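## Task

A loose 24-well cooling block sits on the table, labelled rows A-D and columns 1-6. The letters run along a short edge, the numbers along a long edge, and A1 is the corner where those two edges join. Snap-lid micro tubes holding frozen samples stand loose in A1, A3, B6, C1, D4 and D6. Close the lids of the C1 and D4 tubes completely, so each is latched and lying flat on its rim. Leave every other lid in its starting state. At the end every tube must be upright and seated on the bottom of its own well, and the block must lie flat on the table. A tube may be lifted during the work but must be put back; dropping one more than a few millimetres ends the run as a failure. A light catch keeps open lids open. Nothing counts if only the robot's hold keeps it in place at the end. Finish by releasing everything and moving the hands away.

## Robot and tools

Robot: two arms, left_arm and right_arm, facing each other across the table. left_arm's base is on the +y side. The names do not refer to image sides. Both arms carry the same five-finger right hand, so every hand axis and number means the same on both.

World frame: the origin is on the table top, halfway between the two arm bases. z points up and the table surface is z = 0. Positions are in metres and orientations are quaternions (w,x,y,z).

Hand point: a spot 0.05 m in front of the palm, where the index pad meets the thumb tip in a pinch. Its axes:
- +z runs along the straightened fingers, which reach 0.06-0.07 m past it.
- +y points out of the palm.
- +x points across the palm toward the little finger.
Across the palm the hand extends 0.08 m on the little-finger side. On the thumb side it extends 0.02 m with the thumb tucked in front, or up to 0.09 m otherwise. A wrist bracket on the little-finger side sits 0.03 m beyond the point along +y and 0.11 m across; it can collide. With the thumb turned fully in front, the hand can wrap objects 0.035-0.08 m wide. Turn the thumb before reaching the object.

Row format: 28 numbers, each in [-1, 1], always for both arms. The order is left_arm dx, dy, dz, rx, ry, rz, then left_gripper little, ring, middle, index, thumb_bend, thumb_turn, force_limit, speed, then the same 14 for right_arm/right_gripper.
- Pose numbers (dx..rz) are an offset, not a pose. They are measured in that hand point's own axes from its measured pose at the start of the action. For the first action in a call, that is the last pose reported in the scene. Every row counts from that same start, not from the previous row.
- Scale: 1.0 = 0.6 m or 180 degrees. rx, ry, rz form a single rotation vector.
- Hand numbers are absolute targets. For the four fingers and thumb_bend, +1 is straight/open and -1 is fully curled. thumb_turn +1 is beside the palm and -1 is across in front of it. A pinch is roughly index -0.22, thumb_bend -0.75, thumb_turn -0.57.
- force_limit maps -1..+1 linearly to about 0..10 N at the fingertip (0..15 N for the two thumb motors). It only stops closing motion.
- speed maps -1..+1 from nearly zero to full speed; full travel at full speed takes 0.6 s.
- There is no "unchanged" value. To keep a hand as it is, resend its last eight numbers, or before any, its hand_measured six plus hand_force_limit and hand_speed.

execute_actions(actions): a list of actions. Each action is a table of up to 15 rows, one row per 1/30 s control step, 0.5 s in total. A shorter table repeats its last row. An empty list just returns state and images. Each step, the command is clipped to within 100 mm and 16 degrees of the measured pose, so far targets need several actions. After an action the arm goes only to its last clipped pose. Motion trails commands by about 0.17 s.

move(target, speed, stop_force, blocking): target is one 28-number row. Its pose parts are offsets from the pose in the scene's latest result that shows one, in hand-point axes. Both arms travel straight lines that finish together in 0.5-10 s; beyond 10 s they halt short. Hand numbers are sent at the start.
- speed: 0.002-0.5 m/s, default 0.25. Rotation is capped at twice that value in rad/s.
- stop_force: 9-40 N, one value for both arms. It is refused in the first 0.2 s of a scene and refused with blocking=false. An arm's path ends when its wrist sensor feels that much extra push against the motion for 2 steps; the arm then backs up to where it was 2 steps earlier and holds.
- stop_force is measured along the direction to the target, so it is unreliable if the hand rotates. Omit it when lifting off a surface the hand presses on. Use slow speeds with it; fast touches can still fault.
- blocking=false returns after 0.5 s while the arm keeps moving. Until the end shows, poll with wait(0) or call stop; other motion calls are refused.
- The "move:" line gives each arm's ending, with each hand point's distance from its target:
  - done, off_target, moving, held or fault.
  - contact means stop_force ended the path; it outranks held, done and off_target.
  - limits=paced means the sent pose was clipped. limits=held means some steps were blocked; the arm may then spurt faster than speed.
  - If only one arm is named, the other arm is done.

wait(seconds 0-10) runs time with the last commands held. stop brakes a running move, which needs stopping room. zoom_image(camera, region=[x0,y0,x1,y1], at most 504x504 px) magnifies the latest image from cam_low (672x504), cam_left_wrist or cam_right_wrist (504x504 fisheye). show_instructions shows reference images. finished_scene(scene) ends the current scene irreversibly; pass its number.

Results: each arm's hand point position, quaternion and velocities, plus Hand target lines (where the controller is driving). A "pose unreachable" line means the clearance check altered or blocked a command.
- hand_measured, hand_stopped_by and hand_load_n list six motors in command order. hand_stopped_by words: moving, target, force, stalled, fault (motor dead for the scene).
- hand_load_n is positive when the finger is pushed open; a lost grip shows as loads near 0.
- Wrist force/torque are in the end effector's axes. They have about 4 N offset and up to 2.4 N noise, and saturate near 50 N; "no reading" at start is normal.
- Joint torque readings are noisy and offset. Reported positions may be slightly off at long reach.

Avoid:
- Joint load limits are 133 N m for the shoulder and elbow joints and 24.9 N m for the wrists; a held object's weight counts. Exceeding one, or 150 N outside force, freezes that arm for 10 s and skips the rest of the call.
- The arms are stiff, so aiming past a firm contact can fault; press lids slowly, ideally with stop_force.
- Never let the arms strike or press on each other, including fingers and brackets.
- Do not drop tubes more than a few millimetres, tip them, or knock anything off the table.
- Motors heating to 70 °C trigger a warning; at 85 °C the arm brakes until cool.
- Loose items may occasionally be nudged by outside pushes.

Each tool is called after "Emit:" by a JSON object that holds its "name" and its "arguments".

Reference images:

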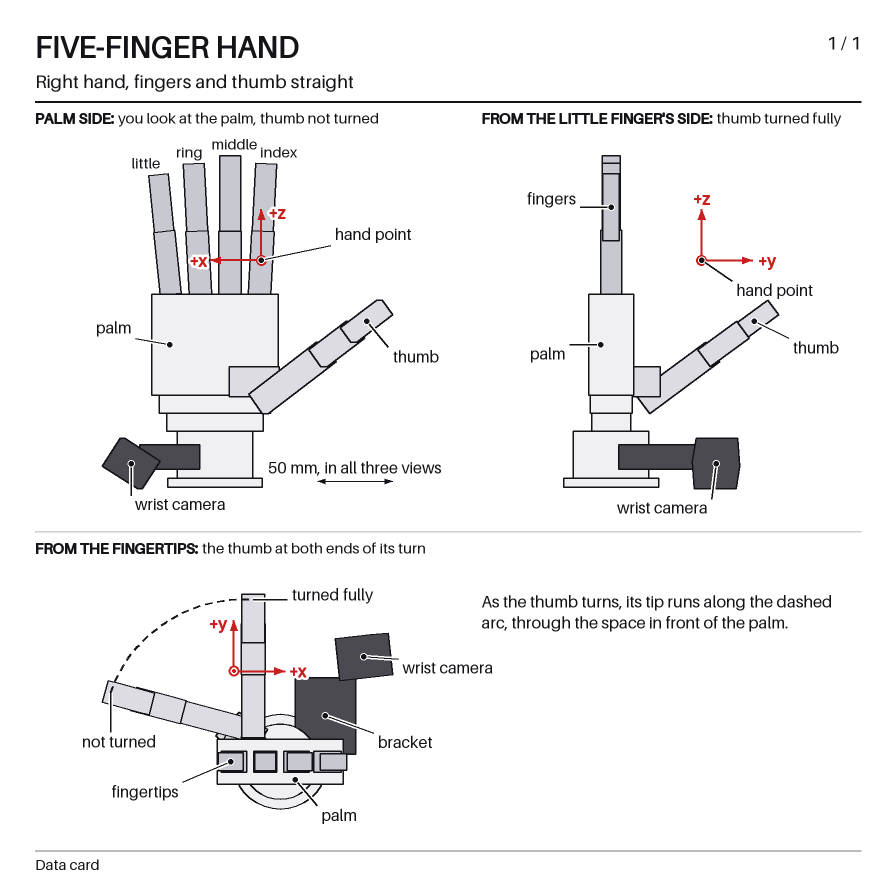

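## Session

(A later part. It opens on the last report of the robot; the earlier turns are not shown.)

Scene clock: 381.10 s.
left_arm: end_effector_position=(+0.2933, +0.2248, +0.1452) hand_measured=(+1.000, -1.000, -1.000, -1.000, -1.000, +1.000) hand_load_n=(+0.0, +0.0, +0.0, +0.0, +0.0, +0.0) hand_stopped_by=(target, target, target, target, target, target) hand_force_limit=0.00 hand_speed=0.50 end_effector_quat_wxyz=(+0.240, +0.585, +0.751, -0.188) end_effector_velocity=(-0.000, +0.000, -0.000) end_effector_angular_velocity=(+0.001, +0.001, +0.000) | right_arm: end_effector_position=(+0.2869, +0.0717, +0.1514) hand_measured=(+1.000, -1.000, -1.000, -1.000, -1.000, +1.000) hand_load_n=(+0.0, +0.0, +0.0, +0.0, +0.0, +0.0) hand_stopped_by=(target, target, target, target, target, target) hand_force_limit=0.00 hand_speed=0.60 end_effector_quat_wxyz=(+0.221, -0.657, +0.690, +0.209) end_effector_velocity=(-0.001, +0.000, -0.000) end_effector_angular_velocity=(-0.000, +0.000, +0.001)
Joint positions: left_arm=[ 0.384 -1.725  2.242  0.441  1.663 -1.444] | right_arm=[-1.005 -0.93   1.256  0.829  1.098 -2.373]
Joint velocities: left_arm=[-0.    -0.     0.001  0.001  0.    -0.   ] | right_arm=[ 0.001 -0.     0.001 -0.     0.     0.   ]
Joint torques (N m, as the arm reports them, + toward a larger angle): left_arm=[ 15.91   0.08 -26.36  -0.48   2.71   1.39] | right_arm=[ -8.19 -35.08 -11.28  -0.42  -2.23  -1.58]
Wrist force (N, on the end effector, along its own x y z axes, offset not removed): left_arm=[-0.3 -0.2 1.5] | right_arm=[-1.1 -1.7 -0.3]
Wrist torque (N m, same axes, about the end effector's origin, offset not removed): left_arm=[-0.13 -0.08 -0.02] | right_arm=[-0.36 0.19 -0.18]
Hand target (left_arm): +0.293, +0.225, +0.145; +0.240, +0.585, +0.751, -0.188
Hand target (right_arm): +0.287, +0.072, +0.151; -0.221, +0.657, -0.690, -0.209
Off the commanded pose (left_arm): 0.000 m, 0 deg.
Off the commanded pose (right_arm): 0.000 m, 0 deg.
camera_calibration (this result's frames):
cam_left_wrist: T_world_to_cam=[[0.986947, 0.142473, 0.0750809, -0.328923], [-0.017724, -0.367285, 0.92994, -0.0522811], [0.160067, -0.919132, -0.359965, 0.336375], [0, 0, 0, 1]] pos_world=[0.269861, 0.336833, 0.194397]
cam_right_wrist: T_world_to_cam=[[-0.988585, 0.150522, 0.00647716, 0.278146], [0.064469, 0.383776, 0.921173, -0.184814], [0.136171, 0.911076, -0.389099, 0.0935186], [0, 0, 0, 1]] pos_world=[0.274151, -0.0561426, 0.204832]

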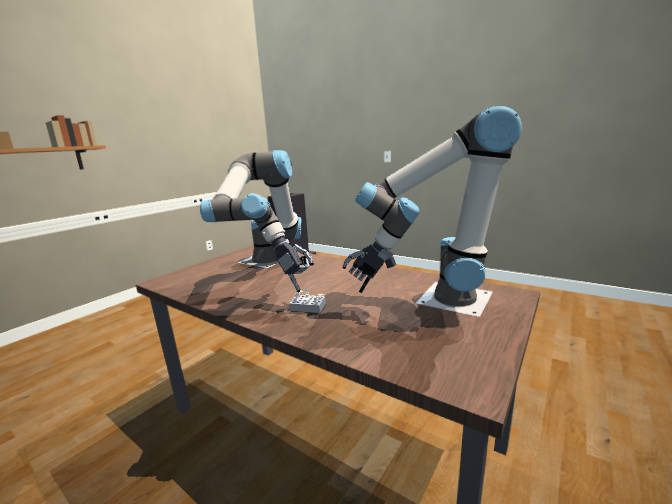

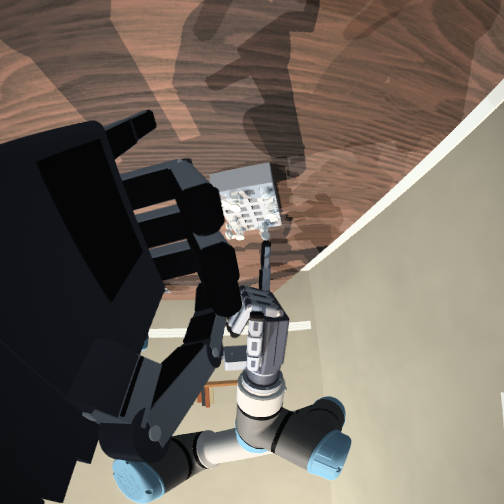

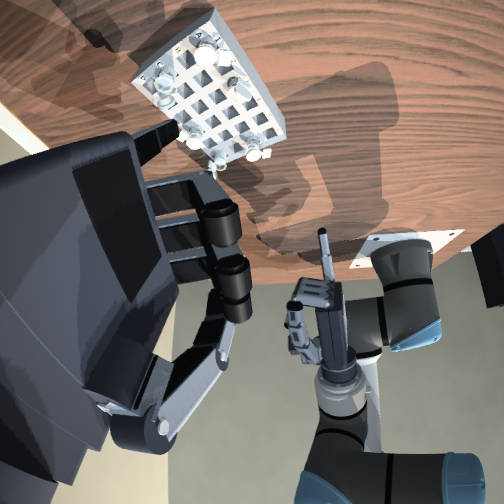

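Emit:
{"name": "zoom_image", "arguments": {"camera": "cam_right_wrist", "region": [115, 20, 295, 200]}}

Emit:
{"name": "zoom_image", "arguments": {"camera": "cam_left_wrist", "region": [215, 170, 315, 270]}}

Emit:
{"name": "zoom_image", "arguments": {"camera": "cam_low", "region": [270, 265, 350, 325]}}

Region (115, 20, 295, 200) of cam_right_wrist's 504x504 image, scaled by 2.800, with more detail than that image has.

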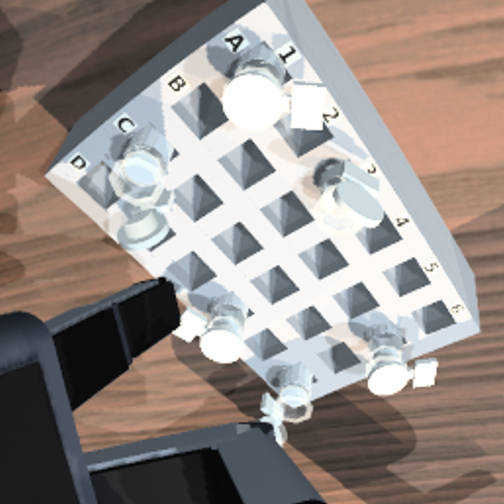

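Region (215, 170, 315, 270) of cam_left_wrist's 504x504 image, scaled by 5.040, with more detail than that image has.

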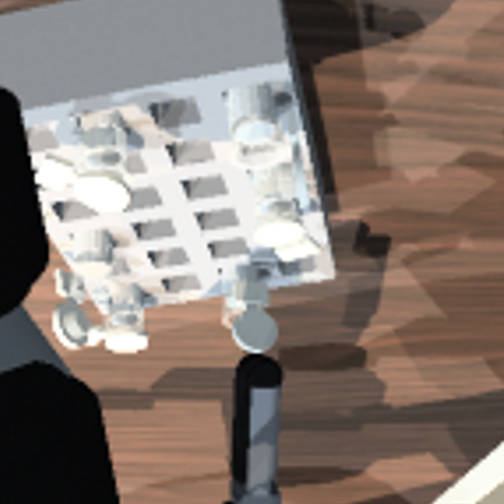

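Region (270, 265, 350, 325) of cam_low's 672x504 image, scaled by 6.300, with more detail than that image has; it fills the top 378 rows of this view, and the rest is white.

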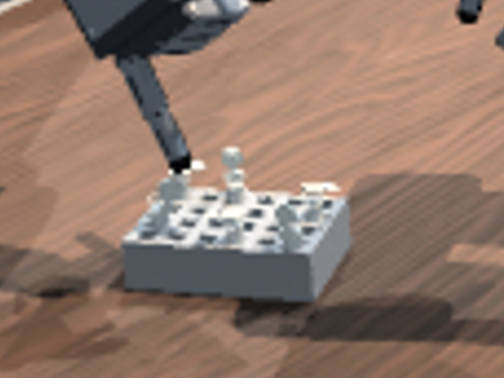

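Emit:
{"name": "move", "arguments": {"target": [0,0,0,0,0,0,1,-1,-1,-1,-1,1,0,0.5, 0.0068,0,0.0095,0,0,0,1,-1,-1,-1,-1,1,0,0.6], "speed": 0.02}}

Emit:
{"name": "zoom_image", "arguments": {"camera": "cam_right_wrist", "region": [115, 40, 235, 160]}}

Emit:
{"name": "zoom_image", "arguments": {"camera": "cam_left_wrist", "region": [235, 200, 295, 260]}}

Emit:
{"name": "zoom_image", "arguments": {"camera": "cam_low", "region": [280, 280, 330, 318]}}

Scene clock: 387.67 s.
left_arm: end_effector_position=(+0.2933, +0.2248, +0.1452) hand_measured=(+1.000, -1.000, -1.000, -1.000, -1.000, +1.000) hand_load_n=(+0.0, +0.0, +0.0, +0.0, +0.0, +0.0) hand_stopped_by=(target, target, target, target, target, target) hand_force_limit=0.00 hand_speed=0.50 end_effector_quat_wxyz=(+0.240, +0.585, +0.751, -0.188) end_effector_velocity=(+0.000, +0.000, +0.000) end_effector_angular_velocity=(+0.001, -0.001, +0.001) | right_arm: end_effector_position=(+0.2869, +0.0716, +0.1447) hand_measured=(+1.000, -1.000, -1.000, -1.000, -1.000, +1.000) hand_load_n=(+0.0, +0.0, +0.0, +0.0, +0.0, +0.0) hand_stopped_by=(target, target, target, target, target, target) hand_force_limit=0.00 hand_speed=0.60 end_effector_quat_wxyz=(+0.221, -0.657, +0.690, +0.209) end_effector_velocity=(-0.001, +0.000, -0.002) end_effector_angular_velocity=(+0.001, -0.000, +0.002)
Joint positions: left_arm=[ 0.384 -1.725  2.242  0.441  1.663 -1.444] | right_arm=[-1.005 -0.925  1.265  0.815  1.098 -2.373]
Joint velocities: left_arm=[ 0.001 -0.    -0.     0.    -0.001  0.001] | right_arm=[ 0.001  0.002  0.004 -0.006 -0.    -0.001]
Joint torques (N m, as the arm reports them, + toward a larger angle): left_arm=[ 16.41   0.03 -26.28  -0.38   2.88   1.33] | right_arm=[ -8.23 -35.61 -10.7   -0.59  -2.32  -1.53]
Wrist force (N, on the end effector, along its own x y z axes, offset not removed): left_arm=[-2.4 -0.3 0.8] | right_arm=[-1.9 -1.2 -1.0]
Wrist torque (N m, same axes, about the end effector's origin, offset not removed): left_arm=[-0.15 0.18 -0.06] | right_arm=[-0.16 0.44 -0.26]
Hand target (left_arm): +0.293, +0.225, +0.145; +0.240, +0.585, +0.751, -0.188
Hand target (right_arm): +0.287, +0.072, +0.144; -0.221, +0.657, -0.690, -0.209
Off the commanded pose (left_arm): 0.000 m, 0 deg.
Off the commanded pose (right_arm): 0.000 m, 0 deg.
move: done
camera_calibration (this result's frames):
cam_left_wrist: T_world_to_cam=[[0.986947, 0.142473, 0.075081, -0.328923], [-0.017724, -0.367285, 0.92994, -0.0522811], [0.160067, -0.919132, -0.359965, 0.336375], [0, 0, 0, 1]] pos_world=[0.269861, 0.336833, 0.194397]
cam_right_wrist: T_world_to_cam=[[-0.988588, 0.150505, 0.00647707, 0.278196], [0.0644649, 0.383793, 0.921166, -0.17864], [0.136154, 0.911072, -0.389115, 0.0909349], [0, 0, 0, 1]] pos_world=[0.274156, -0.0561575, 0.198139]

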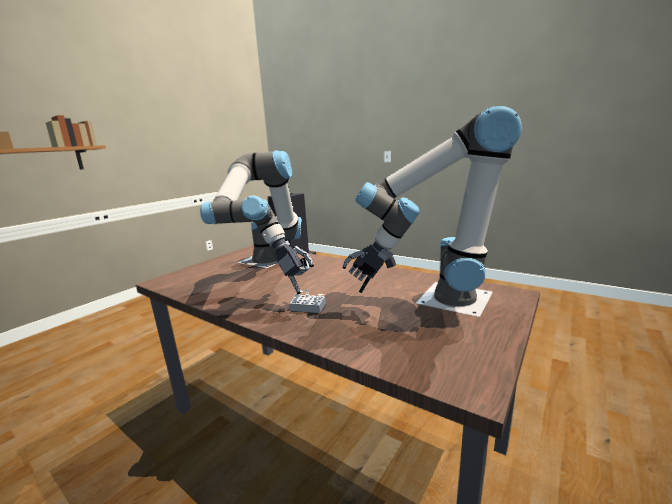

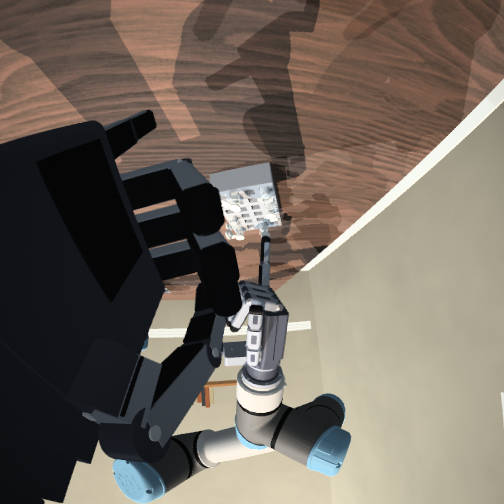

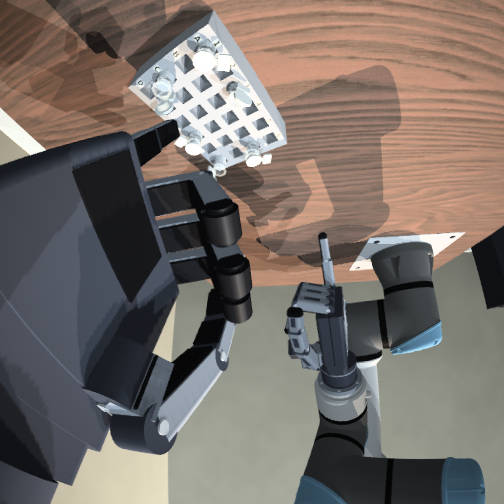

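Region (115, 40, 235, 160) of cam_right_wrist's 504x504 image, scaled by 4.200, with more detail than that image has.

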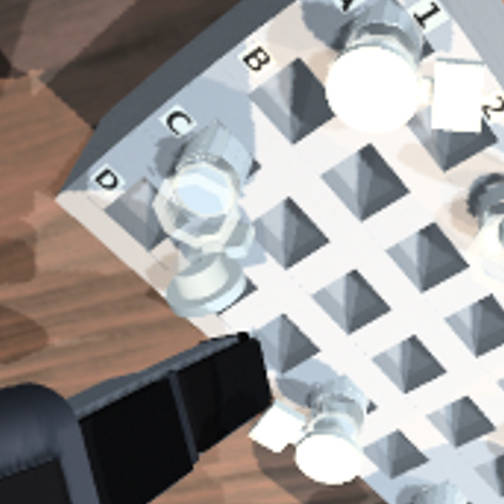

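Region (235, 200, 295, 260) of cam_left_wrist's 504x504 image, scaled by 8.400, with more detail than that image has.

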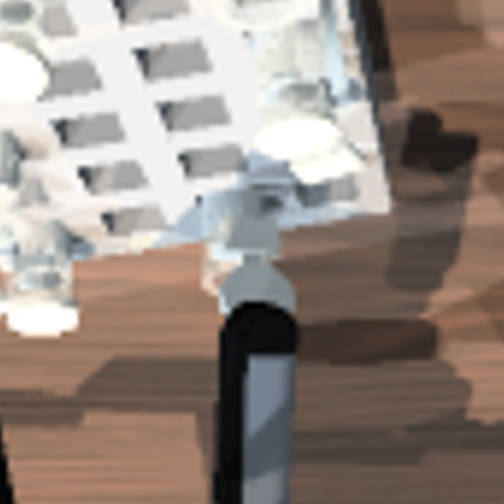

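Region (280, 280, 330, 318) of cam_low's 672x504 image, scaled by 10.080, with more detail than that image has; it fills the top 383 rows of this view, and the rest is white.

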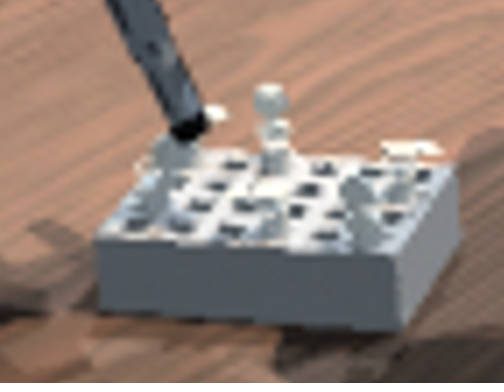

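Emit:
{"name": "move", "arguments": {"target": [0,0,0,0,0,0,1,-1,-1,-1,-1,1,0,0.5, 0.0074,-0.0033,-0.0012,0,0,0,1,-1,-1,-1,-1,1,0,0.6], "speed": 0.015}}

Emit:
{"name": "zoom_image", "arguments": {"camera": "cam_right_wrist", "region": [115, 40, 235, 160]}}

Emit:
{"name": "zoom_image", "arguments": {"camera": "cam_left_wrist", "region": [235, 200, 295, 260]}}

Emit:
{"name": "zoom_image", "arguments": {"camera": "cam_low", "region": [280, 280, 330, 318]}}

Scene clock: 400.53 s.
left_arm: end_effector_position=(+0.2933, +0.2248, +0.1452) hand_measured=(+1.000, -1.000, -1.000, -1.000, -1.000, +1.000) hand_load_n=(+0.0, +0.0, +0.0, +0.0, +0.0, +0.0) hand_stopped_by=(target, target, target, target, target, target) hand_force_limit=0.00 hand_speed=0.50 end_effector_quat_wxyz=(+0.240, +0.585, +0.751, -0.188) end_effector_velocity=(+0.000, -0.000, +0.001) end_effector_angular_velocity=(+0.000, -0.000, -0.001) | right_arm: end_effector_position=(+0.2886, +0.0678, +0.1428) hand_measured=(+1.000, -1.000, -1.000, -1.000, -1.000, +1.000) hand_load_n=(+0.0, +0.0, +0.0, +0.0, +0.0, +0.0) hand_stopped_by=(target, target, target, target, target, target) hand_force_limit=0.00 hand_speed=0.60 end_effector_quat_wxyz=(+0.221, -0.657, +0.690, +0.209) end_effector_velocity=(+0.000, -0.002, -0.001) end_effector_angular_velocity=(+0.001, +0.000, +0.001)
Joint positions: left_arm=[ 0.384 -1.725  2.242  0.441  1.663 -1.444] | right_arm=[-1.012 -0.927  1.274  0.811  1.095 -2.381]
Joint velocities: left_arm=[-0.001  0.    -0.002  0.002 -0.     0.   ] | right_arm=[-0.004 -0.002  0.006 -0.002 -0.002 -0.005]
Joint torques (N m, as the arm reports them, + toward a larger angle): left_arm=[ 15.52   0.24 -26.04  -0.7    2.9    1.23] | right_arm=[ -8.76 -49.51 -11.07  -0.52  -2.32  -1.92]
Wrist force (N, on the end effector, along its own x y z axes, offset not removed): left_arm=[-1.9 -1.5 0.5] | right_arm=[-2.4 -1.0 0.3]
Wrist torque (N m, same axes, about the end effector's origin, offset not removed): left_arm=[-0.30 0.29 -0.17] | right_arm=[-0.31 0.48 -0.26]
Hand target (left_arm): +0.293, +0.225, +0.145; +0.240, +0.585, +0.751, -0.188
Hand target (right_arm): +0.289, +0.068, +0.143; -0.221, +0.657, -0.690, -0.209
Off the commanded pose (left_arm): 0.000 m, 0 deg.
Off the commanded pose (right_arm): 0.000 m, 0 deg.
move: done
camera_calibration (this result's frames):
cam_left_wrist: T_world_to_cam=[[0.986947, 0.142473, 0.0750809, -0.328923], [-0.0177239, -0.367285, 0.92994, -0.0522811], [0.160067, -0.919132, -0.359965, 0.336375], [0, 0, 0, 1]] pos_world=[0.269861, 0.336833, 0.194397]
cam_right_wrist: T_world_to_cam=[[-0.988588, 0.150507, 0.00649583, 0.280444], [0.0644846, 0.383801, 0.921161, -0.175527], [0.136148, 0.911068, -0.389127, 0.093508], [0, 0, 0, 1]] pos_world=[0.275831, -0.0600335, 0.196253]

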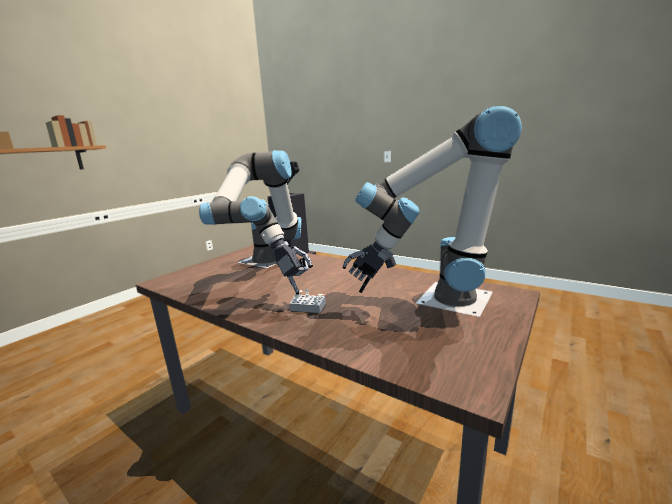

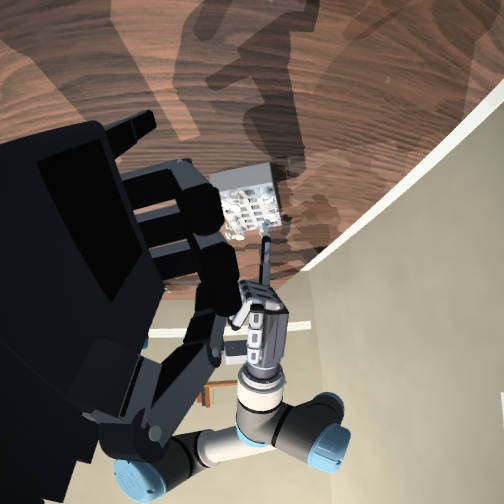

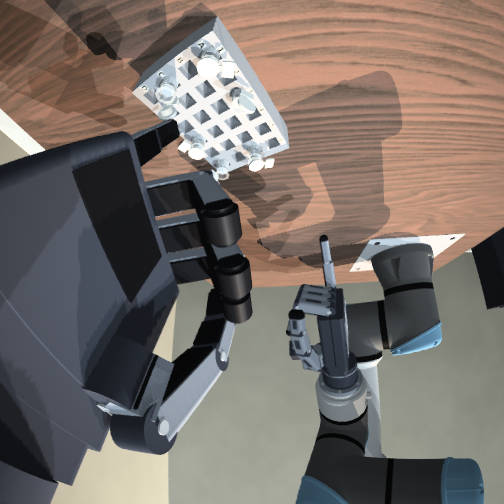

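Region (115, 40, 235, 160) of cam_right_wrist's 504x504 image, scaled by 4.200, with more detail than that image has.

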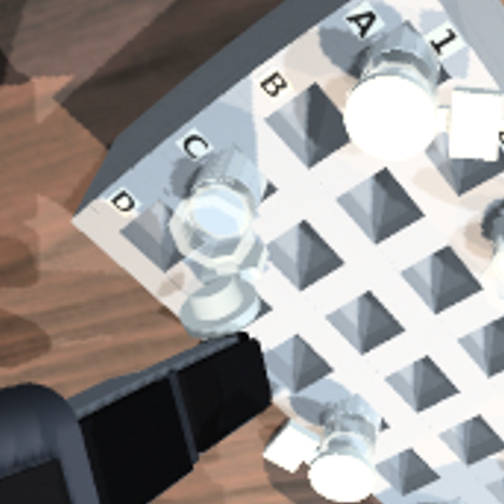

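Region (235, 200, 295, 260) of cam_left_wrist's 504x504 image, scaled by 8.400, with more detail than that image has.

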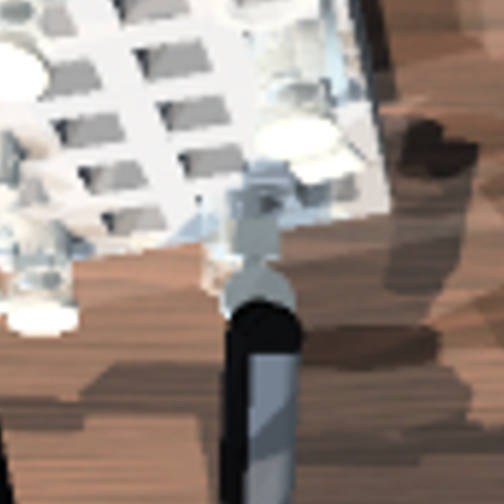

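Region (280, 280, 330, 318) of cam_low's 672x504 image, scaled by 10.080, with more detail than that image has; it fills the top 383 rows of this view, and the rest is white.

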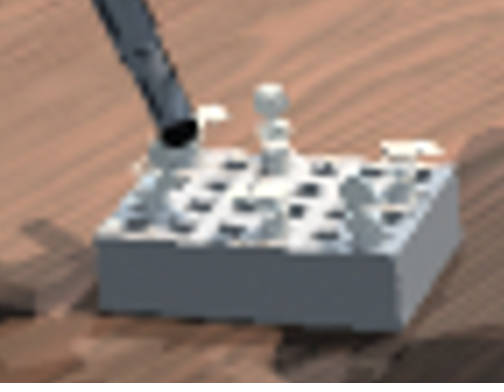

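Emit:
{"name": "move", "arguments": {"target": [0,0,0,0,0,0,1,-1,-1,-1,-1,1,0,0.5, 0.0152,0,-0.0016,0,0,0,1,-1,-1,-1,-1,1,0,0.6], "speed": 0.012}}

Emit:
{"name": "zoom_image", "arguments": {"camera": "cam_right_wrist", "region": [115, 40, 235, 160]}}

Emit:
{"name": "zoom_image", "arguments": {"camera": "cam_left_wrist", "region": [235, 200, 295, 260]}}

Emit:
{"name": "zoom_image", "arguments": {"camera": "cam_low", "region": [280, 280, 330, 318]}}

Scene clock: 406.60 s.
left_arm: end_effector_position=(+0.2933, +0.2248, +0.1452) hand_measured=(+1.000, -1.000, -1.000, -1.000, -1.000, +1.000) hand_load_n=(+0.0, +0.0, +0.0, +0.0, +0.0, +0.0) hand_stopped_by=(target, target, target, target, target, target) hand_force_limit=0.00 hand_speed=0.50 end_effector_quat_wxyz=(+0.240, +0.585, +0.751, -0.188) end_effector_velocity=(-0.000, -0.000, +0.000) end_effector_angular_velocity=(-0.000, -0.000, -0.001) | right_arm: end_effector_position=(+0.2882, +0.0600, +0.1384) hand_measured=(+1.000, -1.000, -1.000, -1.000, -1.000, +1.000) hand_load_n=(+0.0, +0.0, +0.0, +0.0, +0.0, +0.0) hand_stopped_by=(target, target, target, target, target, target) hand_force_limit=0.00 hand_speed=0.60 end_effector_quat_wxyz=(+0.221, -0.657, +0.690, +0.209) end_effector_velocity=(+0.000, -0.002, -0.001) end_effector_angular_velocity=(-0.000, +0.001, -0.002)
Joint positions: left_arm=[ 0.384 -1.725  2.242  0.441  1.663 -1.444] | right_arm=[-1.024 -0.936  1.304  0.796  1.091 -2.393]
Joint velocities: left_arm=[-0.    -0.    -0.001  0.     0.     0.001] | right_arm=[-0.004 -0.003  0.008 -0.004 -0.001 -0.002]
Joint torques (N m, as the arm reports them, + toward a larger angle): left_arm=[ 15.91  -0.69 -26.54  -0.37   2.92   1.25] | right_arm=[ -8.05 -48.69 -12.03  -0.77  -2.13  -1.73]
Wrist force (N, on the end effector, along its own x y z axes, offset not removed): left_arm=[-0.4 0.2 -1.4] | right_arm=[-1.6 -1.7 -0.4]
Wrist torque (N m, same axes, about the end effector's origin, offset not removed): left_arm=[0.09 -0.01 0.05] | right_arm=[-0.37 0.23 -0.20]
Hand target (left_arm): +0.293, +0.225, +0.145; +0.240, +0.585, +0.751, -0.188
Hand target (right_arm): +0.288, +0.060, +0.138; -0.221, +0.657, -0.690, -0.209
Off the commanded pose (left_arm): 0.000 m, 0 deg.
Off the commanded pose (right_arm): 0.000 m, 0 deg.
move: done
camera_calibration (this result's frames):
cam_left_wrist: T_world_to_cam=[[0.986947, 0.142473, 0.0750811, -0.328923], [-0.0177242, -0.367285, 0.92994, -0.0522811], [0.160067, -0.919132, -0.359965, 0.336375], [0, 0, 0, 1]] pos_world=[0.269861, 0.336833, 0.194397]
cam_right_wrist: T_world_to_cam=[[-0.98859, 0.150491, 0.00652652, 0.28126], [0.0645087, 0.383815, 0.921154, -0.168507], [0.13612, 0.911064, -0.389144, 0.0989212], [0, 0, 0, 1]] pos_world=[0.275456, -0.0677751, 0.19188]

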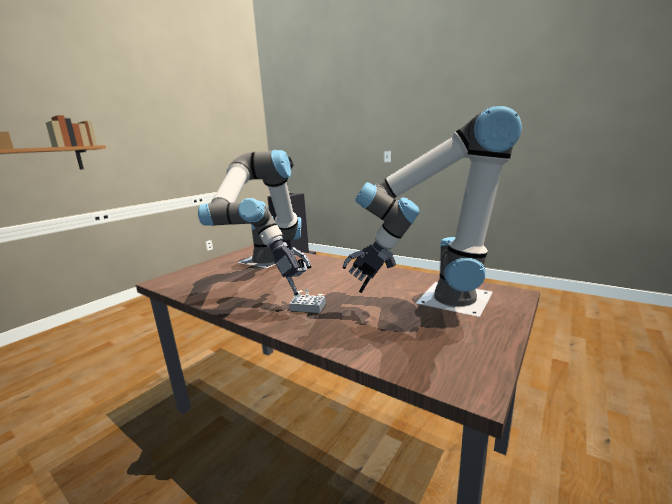

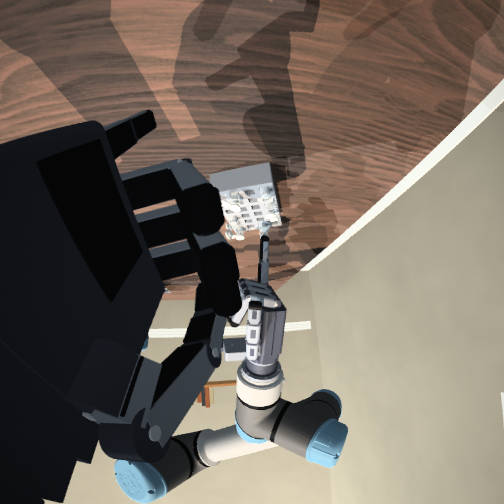

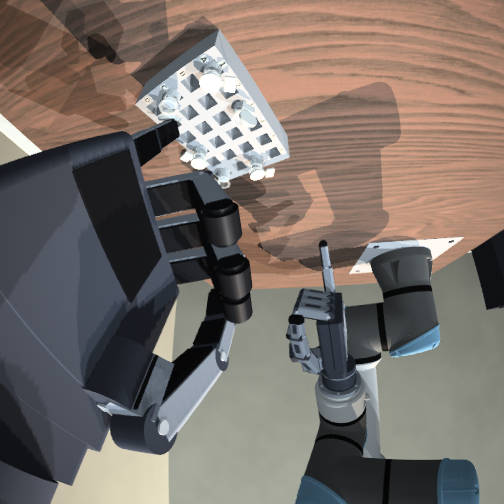

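Region (115, 40, 235, 160) of cam_right_wrist's 504x504 image, scaled by 4.200, with more detail than that image has.

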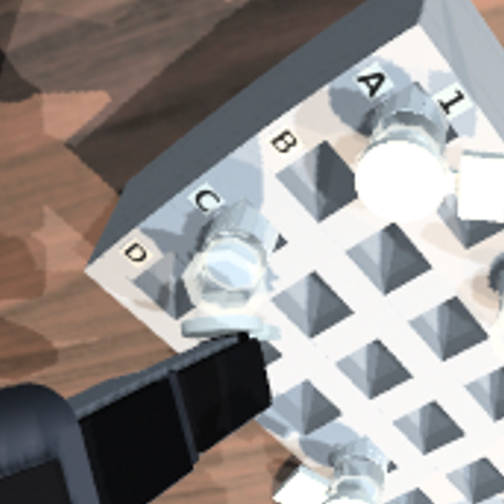

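Region (235, 200, 295, 260) of cam_left_wrist's 504x504 image, scaled by 8.400, with more detail than that image has.

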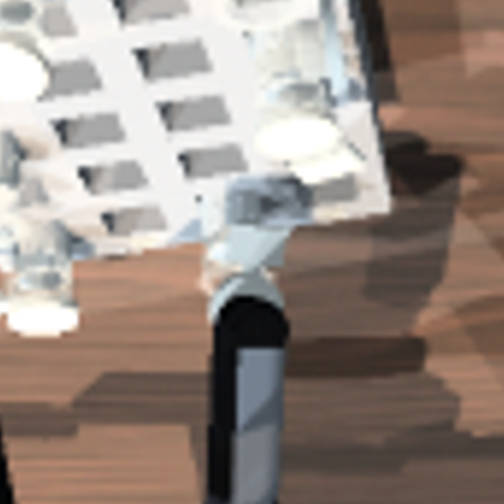

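Region (280, 280, 330, 318) of cam_low's 672x504 image, scaled by 10.080, with more detail than that image has; it fills the top 383 rows of this view, and the rest is white.

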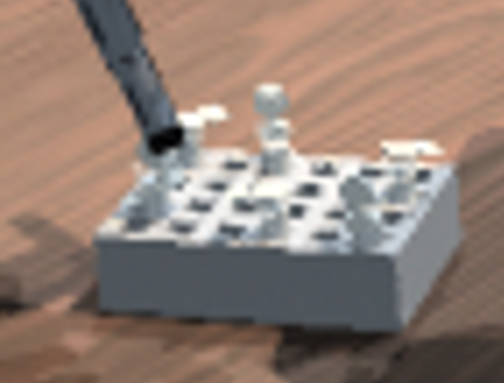

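Emit:
{"name": "move", "arguments": {"target": [0,0,0,0,0,0,1,-1,-1,-1,-1,1,0,0.5, 0.009,0,-0.0003,0,0,0,1,-1,-1,-1,-1,1,0,0.6], "speed": 0.012}}

Emit:
{"name": "zoom_image", "arguments": {"camera": "cam_right_wrist", "region": [115, 40, 235, 160]}}

Emit:
{"name": "zoom_image", "arguments": {"camera": "cam_left_wrist", "region": [235, 200, 295, 260]}}

Emit:
{"name": "zoom_image", "arguments": {"camera": "cam_low", "region": [280, 280, 330, 318]}}

Scene clock: 411.80 s.
left_arm: end_effector_position=(+0.2933, +0.2248, +0.1452) hand_measured=(+1.000, -1.000, -1.000, -1.000, -1.000, +1.000) hand_load_n=(+0.0, +0.0, +0.0, +0.0, +0.0, +0.0) hand_stopped_by=(target, target, target, target, target, target) hand_force_limit=0.00 hand_speed=0.50 end_effector_quat_wxyz=(+0.240, +0.585, +0.751, -0.188) end_effector_velocity=(+0.000, +0.000, -0.000) end_effector_angular_velocity=(+0.000, -0.000, +0.001) | right_arm: end_effector_position=(+0.2880, +0.0558, +0.1356) hand_measured=(+1.000, -1.000, -1.000, -1.000, -1.000, +1.000) hand_load_n=(+0.0, +0.0, +0.0, +0.0, +0.0, +0.0) hand_stopped_by=(target, target, target, target, target, target) hand_force_limit=0.00 hand_speed=0.60 end_effector_quat_wxyz=(+0.221, -0.657, +0.690, +0.210) end_effector_velocity=(-0.000, -0.002, -0.001) end_effector_angular_velocity=(+0.001, -0.000, +0.000)
Joint positions: left_arm=[ 0.384 -1.725  2.242  0.441  1.663 -1.444] | right_arm=[-1.03  -0.941  1.32   0.788  1.088 -2.4  ]
Joint velocities: left_arm=[ 0.001 -0.     0.    -0.    -0.    -0.   ] | right_arm=[-0.003 -0.003  0.008 -0.005 -0.002 -0.004]
Joint torques (N m, as the arm reports them, + toward a larger angle): left_arm=[ 15.88  -0.5  -27.33  -0.41   2.86   1.23] | right_arm=[ -9.28 -45.88  -7.65   0.04  -1.1   -1.77]
Wrist force (N, on the end effector, along its own x y z axes, offset not removed): left_arm=[0.7 -1.5 0.2] | right_arm=[-6.0 -0.3 -2.8]
Wrist torque (N m, same axes, about the end effector's origin, offset not removed): left_arm=[-0.23 -0.19 0.08] | right_arm=[-0.05 0.10 -0.38]
Hand target (left_arm): +0.293, +0.225, +0.145; +0.240, +0.585, +0.751, -0.188
Hand target (right_arm): +0.288, +0.056, +0.135; -0.221, +0.657, -0.690, -0.209
Off the commanded pose (left_arm): 0.000 m, 0 deg.
Off the commanded pose (right_arm): 0.000 m, 0 deg.
move: done
camera_calibration (this result's frames):
cam_left_wrist: T_world_to_cam=[[0.986947, 0.142473, 0.0750808, -0.328923], [-0.017724, -0.367284, 0.92994, -0.0522812], [0.160067, -0.919132, -0.359965, 0.336375], [0, 0, 0, 1]] pos_world=[0.269861, 0.336833, 0.194397]
cam_right_wrist: T_world_to_cam=[[-0.988596, 0.150453, 0.00653102, 0.28171], [0.0644907, 0.383768, 0.921175, -0.1643], [0.136087, 0.911091, -0.389094, 0.101712], [0, 0, 0, 1]] pos_world=[0.275251, -0.0719994, 0.189084]

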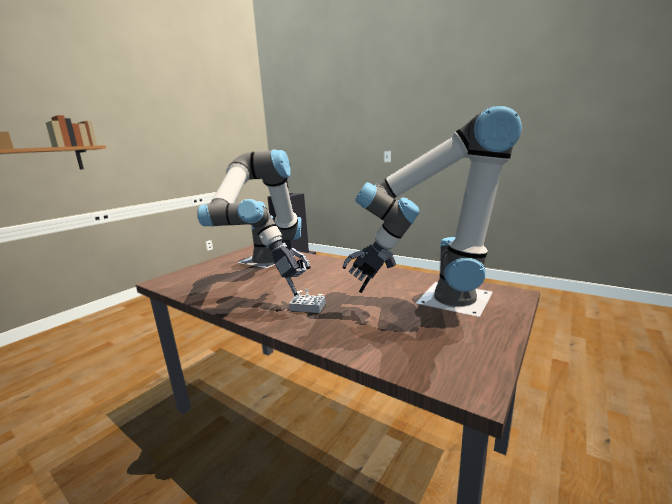

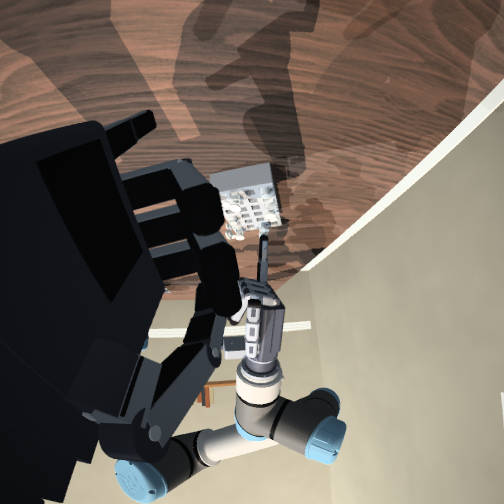

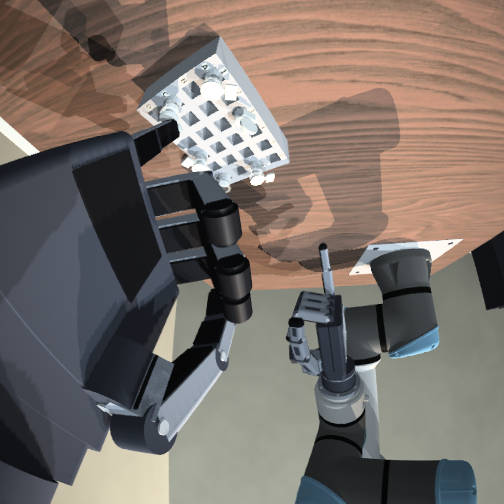

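Region (115, 40, 235, 160) of cam_right_wrist's 504x504 image, scaled by 4.200, with more detail than that image has.

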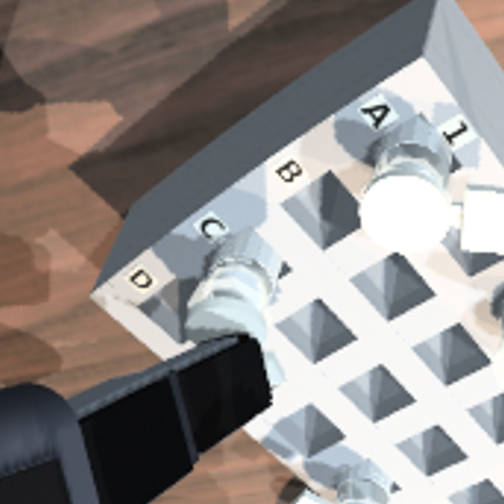

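Region (235, 200, 295, 260) of cam_left_wrist's 504x504 image, scaled by 8.400, with more detail than that image has.

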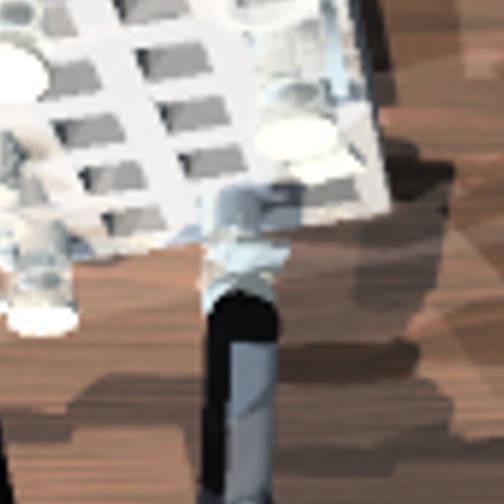

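Region (280, 280, 330, 318) of cam_low's 672x504 image, scaled by 10.080, with more detail than that image has; it fills the top 383 rows of this view, and the rest is white.

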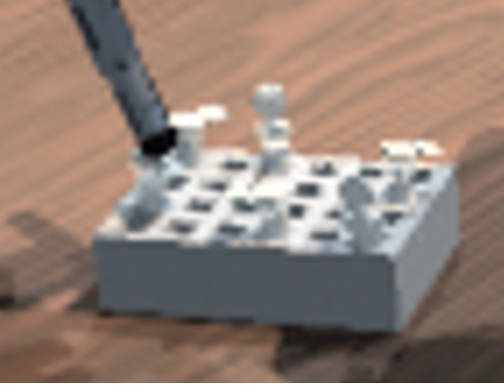

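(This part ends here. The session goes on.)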